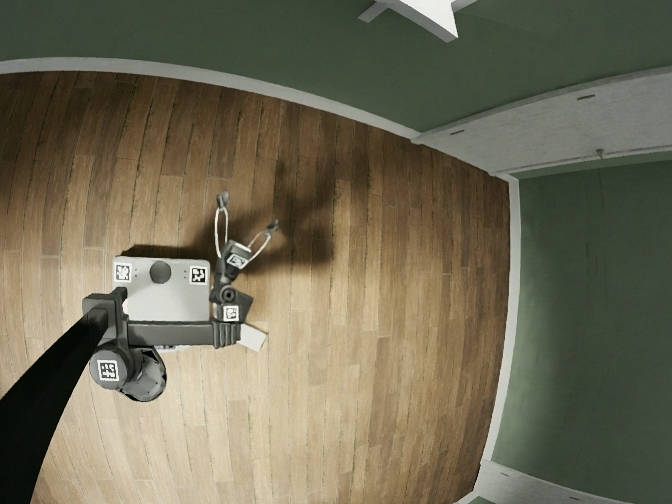

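>>> execute_actions:
  actions:
    - {"r2":{"base":{"rotate_rad":-0.70},"joints":{"arm_m":0.10,"wrist_yaw_rad":0.19,"wrist_pitch_rad":-0.8,"lift_m":0.2}}}
  cameras: ["r2_head_camera","r2_wrist_camera"]

Scene clock: 80.60 s.
r1.base_odometry: x=+0.000 y=+0.000 heading=+0.000 (m, m, rad; r1's odometry frame)
r1.turned_by_wheels: +0.000 (rad since the last result)
r1.turned_by_imu: +0.000 (rad since the last result)
r1.base_tilt: forward=+0.4 right=+1.0 (deg)
r1.lidar_m: 1.11 0.85 0.83 0.87 1.24 1.52 1.63 2.31 2.28 0.89 1.28 1.28
r1.head_depth_mm: 1227 1229 1222 1215 1211 1217 1204 / 1310 1311 1300 1303 1292 1288 1278 / 1401 1392 1391 1385 1379 1382 1370 / 1468 1468 1464 1445 1438 1428 1427 / 1292 1284 1267 1263 1251 1239 1221 / 1122 1113 1098 1094 1082 1077 1068 / 989 981 977 968 959 961 947
r1.base_status: not commanded
r1.joint_positions: lift_m=+0.449 arm_m=-0.002 wrist_yaw_rad=+2.898 wrist_pitch_rad=-0.422 wrist_roll_rad=+0.014 gripper_m=+0.037 head_pan_rad=-0.003 head_tilt_rad=-0.005
r1.joint_status: not commanded
r1.motor_effort: left_wheel=+1(1) right_wheel=+0(0) lift_m=+26(26) arm_m=+0(0) wrist_yaw_rad=+0(0) wrist_pitch_rad=+4(5) wrist_roll_rad=+0(0) gripper_m=+0(0) head_pan_rad=+0(0) head_tilt_rad=+1(1) (%)
r1.hand_pose: x=+0.0328 y=+0.0739 z=+0.4613 quat_wxyz=(+0.232, +0.709, +0.062, +0.664) (m; r1's base frame)
r1.wrist_depth_mm: - - 946 837 740 678 617 / - - - 922 804 738 665 / - - - - 880 823 715 / - - 979 917 943 847 769 / 821 812 815 795 797 753 738 / 696 680 - 671 633 653 631 / 597 585 - 582 567 561 549
r2.base_odometry: x=-0.286 y=+0.407 heading=+1.619 (m, m, rad; r2's odometry frame)
r2.turned_by_wheels: -0.700 (rad since the last result)
r2.turned_by_imu: -0.700 (rad since the last result)
r2.base_tilt: forward=+0.7 right=-0.4 (deg)
r2.lidar_m: 0.87 0.79 0.80 0.97 1.92 2.38 2.29 2.07 2.08 2.53 2.39 1.37
r2.head_depth_mm: 2127 1860 1629 1456 1315 1194 1118 / 2111 1846 1641 1461 1322 1204 - / 2135 1860 1647 1460 1346 - - / 2163 1853 1638 1467 1331 1204 1116 / 2150 1861 1650 1476 1330 1209 1117 / 2167 1901 1661 1476 1339 1211 1117 / 2167 1885 1672 1484 1335 1217 1113
r2.base_status: done
r2.joint_positions: lift_m=+0.201 arm_m=+0.100 wrist_yaw_rad=+0.192 wrist_pitch_rad=-0.810 wrist_roll_rad=-0.013 gripper_m=+0.150 head_pan_rad=-1.563 head_tilt_rad=-1.087
r2.joint_status: all done
r2.motor_effort: left_wheel=+3(7) right_wheel=-2(5) lift_m=+7(5) arm_m=+3(2) wrist_yaw_rad=-2(4) wrist_pitch_rad=+3(6) wrist_roll_rad=-1(1) gripper_m=+1(0) head_pan_rad=-2(2) head_tilt_rad=-5(6) (%)
r2.hand_pose: x=+0.0088 y=-0.4011 z=+0.1373 quat_wxyz=(+0.678, +0.341, -0.615, -0.213) (m; r2's base frame)
r2.wrist_depth_mm: 501 503 478 476 477 469 459 / 446 433 425 429 415 414 408 / 390 386 386 377 376 366 368 / 354 349 345 342 340 336 330 / 320 324 312 280 311 311 301 / 295 - 285 257 283 282 279 / 276 266 264 236 262 261 256
r3.base_odometry: x=+1.776 y=-0.380 heading=+2.305 (m, m, rad; r3's odometry frame)
r3.turned_by_wheels: +0.000 (rad since the last result)
r3.turned_by_imu: +0.001 (rad since the last result)
r3.base_tilt: forward=-1.2 right=-0.6 (deg)
r3.lidar_m: 2.01 2.43 1.49 2.00 2.08 2.53 2.10 0.76 0.56 0.54 0.56 0.76
r3.head_depth_mm: 3027 3283 3270 - - - - / 2984 3346 3208 - - - - / 3206 3441 3163 - - - - / 3218 3374 2857 770 559 - 1054 / 3147 3397 2838 714 573 860 1025 / 3090 3345 2838 709 571 837 1027 / 3086 3404 2812 706 567 846 1030
r3.base_status: not commanded
r3.joint_positions: lift_m=+1.030 arm_m=-0.002 wrist_yaw_rad=+0.002 wrist_pitch_rad=-0.808 wrist_roll_rad=+0.004 gripper_m=+0.150 head_pan_rad=-1.563 head_tilt_rad=-0.642
r3.joint_status: not commanded
r3.motor_effort: left_wheel=+0(0) right_wheel=+0(0) lift_m=+36(36) arm_m=+0(1) wrist_yaw_rad=-1(2) wrist_pitch_rad=+3(3) wrist_roll_rad=+1(1) gripper_m=+0(0) head_pan_rad=-2(2) head_tilt_rad=-6(6) (%)
r3.hand_pose: x=-0.0213 y=-0.3031 z=+0.9668 quat_wxyz=(+0.649, +0.278, -0.651, -0.278) (m; r3's base frame)
r3.wrist_depth_mm: 425 427 431 436 446 449 355 / 367 368 379 385 390 395 364 / 325 329 331 340 345 348 407 / 295 296 303 303 311 311 317 / 733 684 722 715 732 331 706 / 956 - - - - - - / 957 991 - - - - -
pictures: r2_head_camera (sideways: a quarter turn clockwise sets it upright), r2_wrist_camera
camera_calibration (this result's frames):
r2_head_camera: T_world_to_cam=[[-0.0206328, 0.869475, -0.493547, 0.658434], [0.999148, 0.035583, 0.0209166, -0.0308994], [0.0357483, -0.492695, -0.869468, 1.09208], [0, 0, 0, 1]] pos_world=[0.00541857, -0.0333317, 1.27514]
r2_wrist_camera: T_world_to_cam=[[-0.969459, -0.244486, -0.0194003, -0.0793785], [-0.196652, 0.822171, -0.534194, 0.432717], [0.146553, -0.514064, -0.845139, 0.0781346], [0, 0, 0, 1]] pos_world=[-0.0033106, -0.335008, 0.295649]
Images, in order (width x height): r2_head_camera 896x504, r2_wrist_camera 644x364.

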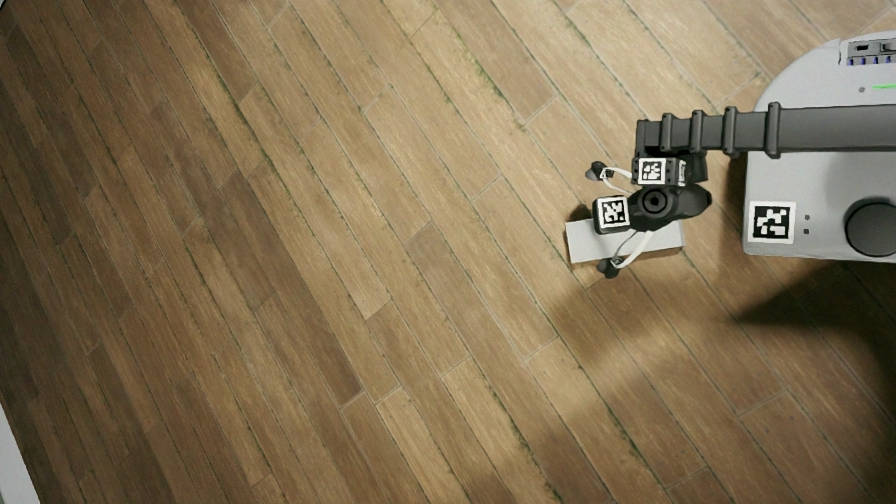

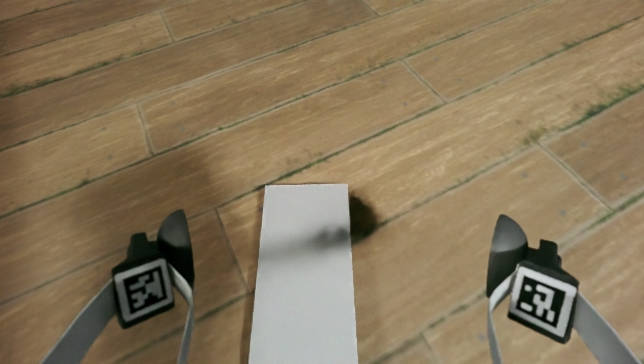

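>>> execute_actions:
  actions:
    - {"r2":{"base":{"translate_m":0.022},"joints":{"arm_m":0.11,"lift_m":0.089,"gripper_m":0.125}}}
  cameras: ["r2_wrist_camera"]

Scene clock: 82.77 s.
r1.base_odometry: x=+0.000 y=+0.000 heading=+0.000 (m, m, rad; r1's odometry frame)
r1.turned_by_wheels: +0.000 (rad since the last result)
r1.turned_by_imu: +0.000 (rad since the last result)
r1.base_tilt: forward=+0.3 right=+0.9 (deg)
r1.lidar_m: 1.12 0.84 0.83 0.87 1.24 1.52 1.62 2.30 2.28 0.89 1.28 1.28
r1.head_depth_mm: 1233 1229 1222 1220 1217 1207 1210 / 1309 1301 1298 1296 1290 1283 1283 / 1401 1398 1385 1394 1381 1371 1365 / 1487 1464 1453 1445 1449 1429 1430 / 1300 1284 1275 1255 1243 1239 1230 / 1124 1117 1104 1093 1082 1076 1076 / 986 982 977 970 960 958 949
r1.base_status: not commanded
r1.joint_positions: lift_m=+0.449 arm_m=-0.002 wrist_yaw_rad=+2.898 wrist_pitch_rad=-0.422 wrist_roll_rad=+0.014 gripper_m=+0.037 head_pan_rad=-0.003 head_tilt_rad=-0.005
r1.joint_status: not commanded
r1.motor_effort: left_wheel=+0(0) right_wheel=+0(1) lift_m=+26(26) arm_m=+0(0) wrist_yaw_rad=+0(0) wrist_pitch_rad=+4(5) wrist_roll_rad=+0(0) gripper_m=+1(0) head_pan_rad=+0(0) head_tilt_rad=+1(0) (%)
r1.hand_pose: x=+0.0328 y=+0.0739 z=+0.4613 quat_wxyz=(+0.232, +0.709, +0.062, +0.664) (m; r1's base frame)
r1.wrist_depth_mm: - - 906 820 747 707 628 / - - - 906 819 738 684 / - - - - 908 788 734 / - - 978 961 920 845 765 / 837 786 817 782 802 744 747 / 691 674 - 650 631 650 636 / 581 590 - 586 564 563 540
r2.base_odometry: x=-0.287 y=+0.429 heading=+1.620 (m, m, rad; r2's odometry frame)
r2.turned_by_wheels: +0.000 (rad since the last result)
r2.turned_by_imu: +0.001 (rad since the last result)
r2.base_tilt: forward=+0.6 right=-0.5 (deg)
r2.lidar_m: 0.85 0.77 0.78 0.96 1.87 2.39 2.30 2.09 2.10 2.54 2.38 1.35
r2.head_depth_mm: 2114 1830 1623 1448 1307 1202 1111 / 2114 1844 1624 1453 1320 1209 - / 2142 1857 1644 1459 1316 - - / 2142 1853 1636 1480 1324 1205 1106 / 2181 1852 1633 1475 1327 1211 1114 / 2176 1877 1646 1473 1335 1218 1118 / 2190 1868 1647 1484 1338 1220 1120
r2.base_status: done
r2.joint_positions: lift_m=+0.090 arm_m=+0.110 wrist_yaw_rad=+0.192 wrist_pitch_rad=-0.810 wrist_roll_rad=-0.013 gripper_m=+0.125 head_pan_rad=-1.563 head_tilt_rad=-1.087
r2.joint_status: all done
r2.motor_effort: left_wheel=+3(8) right_wheel=-2(2) lift_m=+7(8) arm_m=+2(2) wrist_yaw_rad=-3(3) wrist_pitch_rad=+3(3) wrist_roll_rad=-1(1) gripper_m=+0(81) head_pan_rad=-1(2) head_tilt_rad=-5(6) (%)
r2.hand_pose: x=+0.0088 y=-0.4111 z=+0.0262 quat_wxyz=(+0.678, +0.341, -0.615, -0.213) (m; r2's base frame)
r2.wrist_depth_mm: 313 309 302 299 294 290 284 / 273 268 266 263 260 256 251 / 243 241 237 192 227 229 226 / 218 216 211 173 205 207 206 / 199 197 188 159 184 192 188 / 182 184 152 146 169 - 173 / 169 165 160 135 138 160 160
r3.base_odometry: x=+1.776 y=-0.380 heading=+2.305 (m, m, rad; r3's odometry frame)
r3.turned_by_wheels: +0.000 (rad since the last result)
r3.turned_by_imu: +0.000 (rad since the last result)
r3.base_tilt: forward=-1.1 right=-0.6 (deg)
r3.lidar_m: 2.01 2.43 1.49 1.99 2.07 2.53 2.10 0.76 0.55 0.53 0.56 0.76
r3.head_depth_mm: 3014 3329 3307 - - - - / 2981 3343 3260 - - - - / 3224 3331 3221 - - - - / 3175 3357 2860 774 560 - 1056 / 3136 3347 2867 715 573 856 1024 / 3068 3340 2811 713 572 838 1026 / 3092 3377 2807 708 567 841 1029
r3.base_status: not commanded
r3.joint_positions: lift_m=+1.030 arm_m=-0.002 wrist_yaw_rad=+0.002 wrist_pitch_rad=-0.808 wrist_roll_rad=+0.004 gripper_m=+0.150 head_pan_rad=-1.563 head_tilt_rad=-0.642
r3.joint_status: not commanded
r3.motor_effort: left_wheel=+0(0) right_wheel=+0(0) lift_m=+36(35) arm_m=-1(1) wrist_yaw_rad=-2(1) wrist_pitch_rad=+3(3) wrist_roll_rad=+1(1) gripper_m=+0(0) head_pan_rad=-3(2) head_tilt_rad=-5(5) (%)
r3.hand_pose: x=-0.0213 y=-0.3031 z=+0.9668 quat_wxyz=(+0.649, +0.278, -0.651, -0.278) (m; r3's base frame)
r3.wrist_depth_mm: 415 427 433 437 442 457 352 / 360 373 378 381 387 393 369 / 324 325 334 341 346 351 392 / 293 300 300 310 312 310 319 / 700 708 747 712 745 329 730 / 979 - - - - - - / 995 - - - - - -
pictures: r2_wrist_camera
camera_calibration (this result's frames):
r2_wrist_camera: T_world_to_cam=[[-0.969462, -0.244471, -0.019413, -0.0839711], [-0.196666, 0.822295, -0.533997, 0.381628], [0.14651, -0.513872, -0.845263, -0.0207481], [0, 0, 0, 1]] pos_world=[-0.00331354, -0.345001, 0.184621]
Images, in order (width x height): r2_wrist_camera 644x364.

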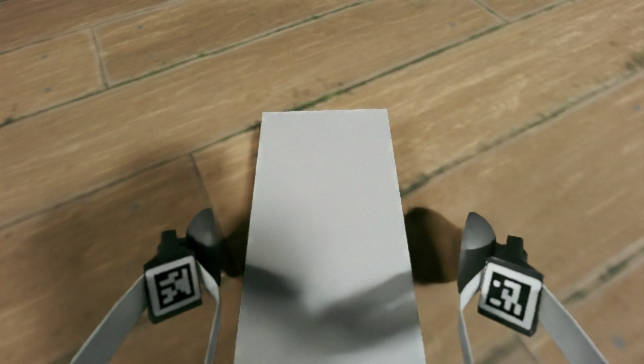

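>>> execute_actions:
  actions:
    - {"r2":{"base":{"translate_m":0.005},"joints":{"arm_m":0.103,"lift_m":0.085,"gripper_m":0.10}}}
  cameras: []

>>> execute_actions:
  actions:
    - {"r2":{"joints":{"gripper_m":0.04}}}
  cameras: ["r2_wrist_camera"]

>>> execute_actions:
  actions:
    - {"r2":{"joints":{"lift_m":0.14}}}
  cameras: ["r2_wrist_camera"]

Scene clock: 84.27 s.
r1.base_odometry: x=+0.000 y=+0.000 heading=+0.000 (m, m, rad; r1's odometry frame)
r1.turned_by_wheels: +0.000 (rad since the last result)
r1.turned_by_imu: +0.000 (rad since the last result)
r1.base_tilt: forward=+0.4 right=+0.9 (deg)
r1.lidar_m: 1.12 0.85 0.83 0.87 1.24 1.52 1.62 2.31 2.28 0.89 1.28 1.28
r1.head_depth_mm: 1229 1214 1227 1218 1212 1211 1202 / 1314 1293 1301 1292 1291 1286 1284 / 1399 1406 1390 1387 1377 1379 1375 / 1478 1463 1453 1445 1433 1436 1428 / 1298 1283 1270 1270 1250 1235 1228 / 1120 1115 1103 1098 1086 1072 1073 / 989 984 975 967 963 957 952
r1.base_status: not commanded
r1.joint_positions: lift_m=+0.449 arm_m=-0.002 wrist_yaw_rad=+2.898 wrist_pitch_rad=-0.422 wrist_roll_rad=+0.014 gripper_m=+0.037 head_pan_rad=-0.003 head_tilt_rad=-0.005
r1.joint_status: not commanded
r1.motor_effort: left_wheel=+0(0) right_wheel=+1(0) lift_m=+26(26) arm_m=+0(0) wrist_yaw_rad=+0(0) wrist_pitch_rad=+4(5) wrist_roll_rad=+0(0) gripper_m=+0(0) head_pan_rad=+0(0) head_tilt_rad=+2(0) (%)
r1.hand_pose: x=+0.0328 y=+0.0739 z=+0.4613 quat_wxyz=(+0.232, +0.709, +0.062, +0.664) (m; r1's base frame)
r1.wrist_depth_mm: - - 908 831 732 685 629 / - - - 911 798 734 681 / - - - - 899 823 729 / - - 962 959 926 862 789 / 813 806 828 779 790 761 740 / 687 691 - 659 632 632 634 / 592 592 - 583 568 550 556
r2.base_odometry: x=-0.288 y=+0.434 heading=+1.620 (m, m, rad; r2's odometry frame)
r2.turned_by_wheels: +0.000 (rad since the last result)
r2.turned_by_imu: +0.000 (rad since the last result)
r2.base_tilt: forward=+0.6 right=-0.5 (deg)
r2.lidar_m: 0.85 0.77 0.78 0.95 1.87 2.39 2.31 2.10 2.10 2.56 2.38 1.34
r2.head_depth_mm: 2117 1841 1612 1441 1319 1194 1110 / 2142 1830 1621 1449 1313 1201 - / 2143 1836 1634 1462 1322 1186 - / 2145 1862 1644 1455 1326 1205 1113 / 2181 1879 1640 1464 1330 1210 1114 / 2160 1870 1653 1473 1328 1216 1113 / 2179 1891 1666 1481 1336 1213 1119
r2.base_status: done
r2.joint_positions: lift_m=+0.086 arm_m=+0.103 wrist_yaw_rad=+0.191 wrist_pitch_rad=-0.806 wrist_roll_rad=-0.013 gripper_m=+0.100 head_pan_rad=-1.563 head_tilt_rad=-1.087
r2.joint_status: all done
r2.motor_effort: left_wheel=+3(8) right_wheel=-1(4) lift_m=+7(7) arm_m=-3(2) wrist_yaw_rad=-2(3) wrist_pitch_rad=+2(3) wrist_roll_rad=-1(1) gripper_m=-1(81) head_pan_rad=-1(2) head_tilt_rad=-6(6) (%)
r2.hand_pose: x=+0.0089 y=-0.4053 z=+0.0228 quat_wxyz=(+0.678, +0.340, -0.616, -0.212) (m; r2's base frame)
r2.wrist_depth_mm: 307 305 297 292 291 287 280 / 269 267 262 261 255 250 247 / 238 238 234 189 222 225 222 / 214 213 208 170 198 204 202 / 196 193 192 155 157 187 184 / 179 178 146 142 142 173 170 / 165 163 160 132 132 157 157
r3.base_odometry: x=+1.776 y=-0.380 heading=+2.305 (m, m, rad; r3's odometry frame)
r3.turned_by_wheels: +0.000 (rad since the last result)
r3.turned_by_imu: +0.000 (rad since the last result)
r3.base_tilt: forward=-1.0 right=-0.6 (deg)
r3.lidar_m: 2.02 2.42 1.49 1.99 2.07 2.53 2.09 0.76 0.56 0.54 0.56 0.76
r3.head_depth_mm: 3008 3382 3268 - - - - / 2968 3314 3287 - - - - / 3182 3344 3176 - - - - / 3197 3390 2879 776 561 - 1056 / 3154 3389 2824 715 575 858 1018 / 3075 3377 2833 714 571 840 1026 / 3037 3398 2799 706 566 840 1025
r3.base_status: not commanded
r3.joint_positions: lift_m=+1.030 arm_m=-0.002 wrist_yaw_rad=+0.002 wrist_pitch_rad=-0.808 wrist_roll_rad=+0.004 gripper_m=+0.150 head_pan_rad=-1.563 head_tilt_rad=-0.642
r3.joint_status: not commanded
r3.motor_effort: left_wheel=+0(0) right_wheel=+0(0) lift_m=+36(36) arm_m=-1(1) wrist_yaw_rad=-1(1) wrist_pitch_rad=+3(3) wrist_roll_rad=+1(0) gripper_m=+0(0) head_pan_rad=-2(3) head_tilt_rad=-5(6) (%)
r3.hand_pose: x=-0.0213 y=-0.3031 z=+0.9668 quat_wxyz=(+0.649, +0.278, -0.651, -0.278) (m; r3's base frame)
r3.wrist_depth_mm: 411 419 432 437 446 453 356 / 363 371 379 383 388 395 368 / 325 329 336 339 344 347 393 / 296 301 298 303 311 313 320 / 728 671 724 737 730 330 714 / 971 - - - - - - / 979 997 - - - - -
pictures: none
No camera images: the call's "cameras" was empty. Leave "cameras" out to get every camera's image.

Scene clock: 85.37 s.
r1.base_odometry: x=+0.000 y=+0.000 heading=+0.000 (m, m, rad; r1's odometry frame)
r1.turned_by_wheels: +0.000 (rad since the last result)
r1.turned_by_imu: +0.000 (rad since the last result)
r1.base_tilt: forward=+0.3 right=+0.9 (deg)
r1.lidar_m: 1.12 0.85 0.83 0.87 1.24 1.52 1.62 2.31 2.27 0.89 1.28 1.28
r1.head_depth_mm: 1224 1227 1223 1214 1219 1210 1207 / 1308 1309 1308 1294 1287 1289 1283 / 1396 1393 1388 1384 1381 1371 1367 / 1472 1460 1452 1444 1429 1428 1427 / 1300 1282 1264 1259 1257 1237 1228 / 1120 1110 1107 1097 1088 1072 1072 / 991 983 977 972 960 953 951
r1.base_status: not commanded
r1.joint_positions: lift_m=+0.449 arm_m=-0.002 wrist_yaw_rad=+2.898 wrist_pitch_rad=-0.422 wrist_roll_rad=+0.014 gripper_m=+0.037 head_pan_rad=-0.003 head_tilt_rad=-0.005
r1.joint_status: not commanded
r1.motor_effort: left_wheel=+0(1) right_wheel=+1(0) lift_m=+26(26) arm_m=-1(0) wrist_yaw_rad=+0(0) wrist_pitch_rad=+5(5) wrist_roll_rad=+0(0) gripper_m=+0(1) head_pan_rad=+0(0) head_tilt_rad=+2(1) (%)
r1.hand_pose: x=+0.0328 y=+0.0739 z=+0.4613 quat_wxyz=(+0.232, +0.709, +0.062, +0.664) (m; r1's base frame)
r1.wrist_depth_mm: - - 904 835 742 691 631 / - - - 889 834 730 664 / - - - - 904 799 712 / - - 1000 933 904 839 782 / 815 819 820 783 798 754 748 / 682 675 - 659 624 643 630 / 603 597 - 582 560 559 546
r2.base_odometry: x=-0.288 y=+0.434 heading=+1.620 (m, m, rad; r2's odometry frame)
r2.turned_by_wheels: +0.000 (rad since the last result)
r2.turned_by_imu: +0.000 (rad since the last result)
r2.base_tilt: forward=+0.7 right=-0.5 (deg)
r2.lidar_m: 0.85 0.77 0.78 0.95 1.87 2.39 2.31 2.10 2.11 2.56 2.37 1.34
r2.head_depth_mm: 2104 1835 1623 1444 1304 1192 1110 / 2140 1850 1643 1446 1313 1202 - / 2141 1845 1624 1459 1306 1182 - / 2147 1860 1628 1467 1330 1208 1109 / 2166 1868 1643 1475 1317 1215 1120 / 2179 1887 1663 1475 1329 1214 1117 / 2165 1885 1650 1475 1338 1213 1122
r2.base_status: not commanded
r2.joint_positions: lift_m=+0.086 arm_m=+0.103 wrist_yaw_rad=+0.190 wrist_pitch_rad=-0.808 wrist_roll_rad=-0.014 gripper_m=+0.041 head_pan_rad=-1.563 head_tilt_rad=-1.087
r2.joint_status: all done
r2.motor_effort: left_wheel=+3(3) right_wheel=-2(2) lift_m=+7(7) arm_m=-2(2) wrist_yaw_rad=+0(2) wrist_pitch_rad=+3(3) wrist_roll_rad=-1(1) gripper_m=-20(96) head_pan_rad=-3(2) head_tilt_rad=-5(5) (%)
r2.hand_pose: x=+0.0085 y=-0.4049 z=+0.0224 quat_wxyz=(+0.678, +0.340, -0.616, -0.213) (m; r2's base frame)
r2.wrist_depth_mm: 304 304 297 294 287 284 277 / 267 265 259 258 251 250 248 / 238 236 230 184 220 225 222 / 213 212 210 167 197 203 200 / 194 192 191 153 153 186 183 / 178 177 144 140 140 172 169 / 164 164 160 130 131 158 157
r3.base_odometry: x=+1.776 y=-0.380 heading=+2.305 (m, m, rad; r3's odometry frame)
r3.turned_by_wheels: +0.000 (rad since the last result)
r3.turned_by_imu: +0.000 (rad since the last result)
r3.base_tilt: forward=-1.0 right=-0.4 (deg)
r3.lidar_m: 2.02 2.43 1.49 2.00 2.07 2.53 2.09 0.76 0.56 0.54 0.56 0.76
r3.head_depth_mm: 3061 3371 3305 - - - - / 2963 3275 3242 - - - - / 3222 3334 3161 - - - - / 3163 3391 2902 774 561 - 1055 / 3161 3341 2879 714 575 858 1024 / 3049 3339 2848 711 572 836 1028 / 3049 3437 2788 707 567 840 1023
r3.base_status: not commanded
r3.joint_positions: lift_m=+1.030 arm_m=-0.002 wrist_yaw_rad=+0.002 wrist_pitch_rad=-0.808 wrist_roll_rad=+0.004 gripper_m=+0.150 head_pan_rad=-1.563 head_tilt_rad=-0.642
r3.joint_status: not commanded
r3.motor_effort: left_wheel=+0(0) right_wheel=+0(0) lift_m=+36(35) arm_m=+0(1) wrist_yaw_rad=-1(1) wrist_pitch_rad=+3(3) wrist_roll_rad=+0(1) gripper_m=+0(0) head_pan_rad=-2(2) head_tilt_rad=-5(6) (%)
r3.hand_pose: x=-0.0213 y=-0.3031 z=+0.9668 quat_wxyz=(+0.649, +0.278, -0.651, -0.278) (m; r3's base frame)
r3.wrist_depth_mm: 426 421 429 438 447 450 350 / 367 372 377 387 393 397 370 / 325 330 335 337 343 350 395 / 297 297 302 308 306 313 318 / 739 699 729 718 721 331 714 / 975 - - - - - - / - 993 - - - - -
pictures: r2_wrist_camera
camera_calibration (this result's frames):
r2_wrist_camera: T_world_to_cam=[[-0.969969, -0.242468, -0.0191979, -0.0820284], [-0.19489, 0.822004, -0.535095, 0.37439], [0.145524, -0.515285, -0.844574, -0.0213534], [0, 0, 0, 1]] pos_world=[-0.00349296, -0.338642, 0.180725]
Images, in order (width x height): r2_wrist_camera 644x364.

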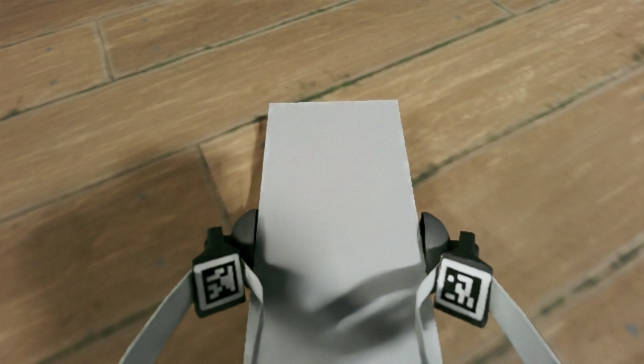

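Scene clock: 86.70 s.
r1.base_odometry: x=+0.000 y=+0.000 heading=+0.000 (m, m, rad; r1's odometry frame)
r1.turned_by_wheels: +0.000 (rad since the last result)
r1.turned_by_imu: +0.000 (rad since the last result)
r1.base_tilt: forward=+0.4 right=+0.9 (deg)
r1.lidar_m: 1.12 0.85 0.83 0.87 1.24 1.52 1.62 2.31 2.27 0.89 1.28 1.28
r1.head_depth_mm: 1232 1226 1212 1221 1209 1207 1205 / 1306 1301 1298 1282 1293 1282 1283 / 1401 1395 1398 1384 1379 1362 1368 / 1472 1453 1442 1450 1443 1443 1420 / 1291 1290 1273 1254 1249 1242 1228 / 1120 1112 1097 1102 1081 1081 1076 / 991 985 975 966 960 955 949
r1.base_status: not commanded
r1.joint_positions: lift_m=+0.449 arm_m=-0.002 wrist_yaw_rad=+2.898 wrist_pitch_rad=-0.422 wrist_roll_rad=+0.014 gripper_m=+0.037 head_pan_rad=-0.003 head_tilt_rad=-0.005
r1.joint_status: not commanded
r1.motor_effort: left_wheel=+0(1) right_wheel=+1(0) lift_m=+26(26) arm_m=-1(0) wrist_yaw_rad=+1(0) wrist_pitch_rad=+4(4) wrist_roll_rad=+0(0) gripper_m=+0(0) head_pan_rad=+0(0) head_tilt_rad=+1(2) (%)
r1.hand_pose: x=+0.0328 y=+0.0739 z=+0.4613 quat_wxyz=(+0.232, +0.709, +0.062, +0.664) (m; r1's base frame)
r1.wrist_depth_mm: - - 912 823 749 702 636 / - - - 913 828 744 682 / - - - - 898 796 725 / - - 976 943 923 838 785 / 803 802 837 786 791 744 732 / 703 690 - 660 626 637 636 / 586 591 - 586 564 559 549
r2.base_odometry: x=-0.288 y=+0.434 heading=+1.620 (m, m, rad; r2's odometry frame)
r2.turned_by_wheels: +0.000 (rad since the last result)
r2.turned_by_imu: +0.000 (rad since the last result)
r2.base_tilt: forward=+0.6 right=-0.5 (deg)
r2.lidar_m: 0.85 0.77 0.78 0.95 1.86 2.39 2.31 2.09 2.11 2.55 2.38 1.34
r2.head_depth_mm: 2121 1838 1603 1444 1311 1200 1119 / 2133 1849 1628 1436 1318 1211 - / 2136 1847 1651 1461 1317 - - / 2142 1877 1657 1477 1325 1202 1109 / 2171 1862 1647 1468 1336 1211 1120 / 2186 1875 1651 1475 1338 1215 1119 / 2177 1886 1667 1486 1327 1211 1119
r2.base_status: not commanded
r2.joint_positions: lift_m=+0.139 arm_m=+0.103 wrist_yaw_rad=+0.190 wrist_pitch_rad=-0.827 wrist_roll_rad=-0.014 gripper_m=+0.041 head_pan_rad=-1.563 head_tilt_rad=-1.087
r2.joint_status: all done
r2.motor_effort: left_wheel=+3(3) right_wheel=-2(1) lift_m=+30(34) arm_m=-2(2) wrist_yaw_rad=+0(1) wrist_pitch_rad=+9(9) wrist_roll_rad=-1(1) gripper_m=-19(20) head_pan_rad=-2(2) head_tilt_rad=-5(5) (%)
r2.hand_pose: x=+0.0078 y=-0.4013 z=+0.0731 quat_wxyz=(+0.676, +0.346, -0.613, -0.219) (m; r2's base frame)
r2.wrist_depth_mm: 383 379 375 370 363 356 352 / 338 336 329 322 321 316 312 / 304 299 293 183 281 284 282 / 274 269 268 167 254 258 257 / 247 247 244 152 154 237 236 / 230 228 144 140 139 221 216 / 212 212 206 130 131 204 202
r3.base_odometry: x=+1.776 y=-0.380 heading=+2.305 (m, m, rad; r3's odometry frame)
r3.turned_by_wheels: +0.000 (rad since the last result)
r3.turned_by_imu: +0.000 (rad since the last result)
r3.base_tilt: forward=-1.2 right=-0.6 (deg)
r3.lidar_m: 2.01 2.41 1.49 2.00 2.07 2.53 2.09 0.76 0.56 0.54 0.55 0.76
r3.head_depth_mm: 3068 3306 3284 - - - - / 2969 3375 3216 - - - - / 3210 3320 3187 - - - - / 3234 3440 2898 773 559 - 1059 / 3160 3410 2782 717 572 859 1024 / 3082 3369 2810 712 572 842 1025 / 3101 3388 2837 706 569 838 1028
r3.base_status: not commanded
r3.joint_positions: lift_m=+1.030 arm_m=-0.002 wrist_yaw_rad=+0.002 wrist_pitch_rad=-0.808 wrist_roll_rad=+0.004 gripper_m=+0.150 head_pan_rad=-1.563 head_tilt_rad=-0.642
r3.joint_status: not commanded
r3.motor_effort: left_wheel=+0(0) right_wheel=+0(0) lift_m=+35(37) arm_m=-1(1) wrist_yaw_rad=-1(1) wrist_pitch_rad=+3(3) wrist_roll_rad=+1(1) gripper_m=+0(0) head_pan_rad=-2(3) head_tilt_rad=-5(6) (%)
r3.hand_pose: x=-0.0213 y=-0.3031 z=+0.9668 quat_wxyz=(+0.649, +0.278, -0.651, -0.278) (m; r3's base frame)
r3.wrist_depth_mm: 414 422 432 432 450 446 355 / 368 370 380 384 393 395 370 / 322 329 337 339 344 353 391 / 297 297 298 306 310 313 319 / 721 674 711 742 726 332 722 / 986 - - - - - - / 980 968 - - - - -
pictures: r2_wrist_camera
camera_calibration (this result's frames):
r2_wrist_camera: T_world_to_cam=[[-0.970037, -0.242114, -0.0202053, -0.0806352], [-0.196704, 0.831461, -0.519596, 0.401018], [0.142601, -0.500053, -0.854173, 0.0302166], [0, 0, 0, 1]] pos_world=[-0.00364648, -0.337844, 0.232548]
Images, in order (width x height): r2_wrist_camera 644x364.

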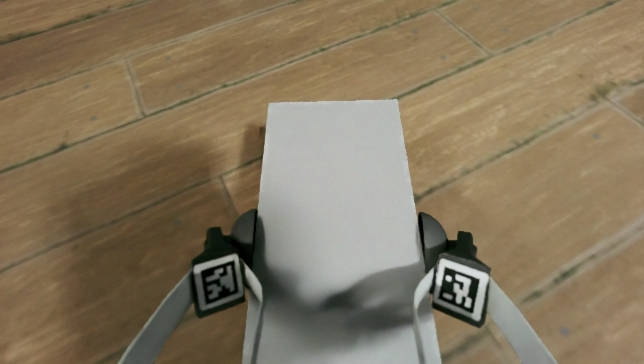

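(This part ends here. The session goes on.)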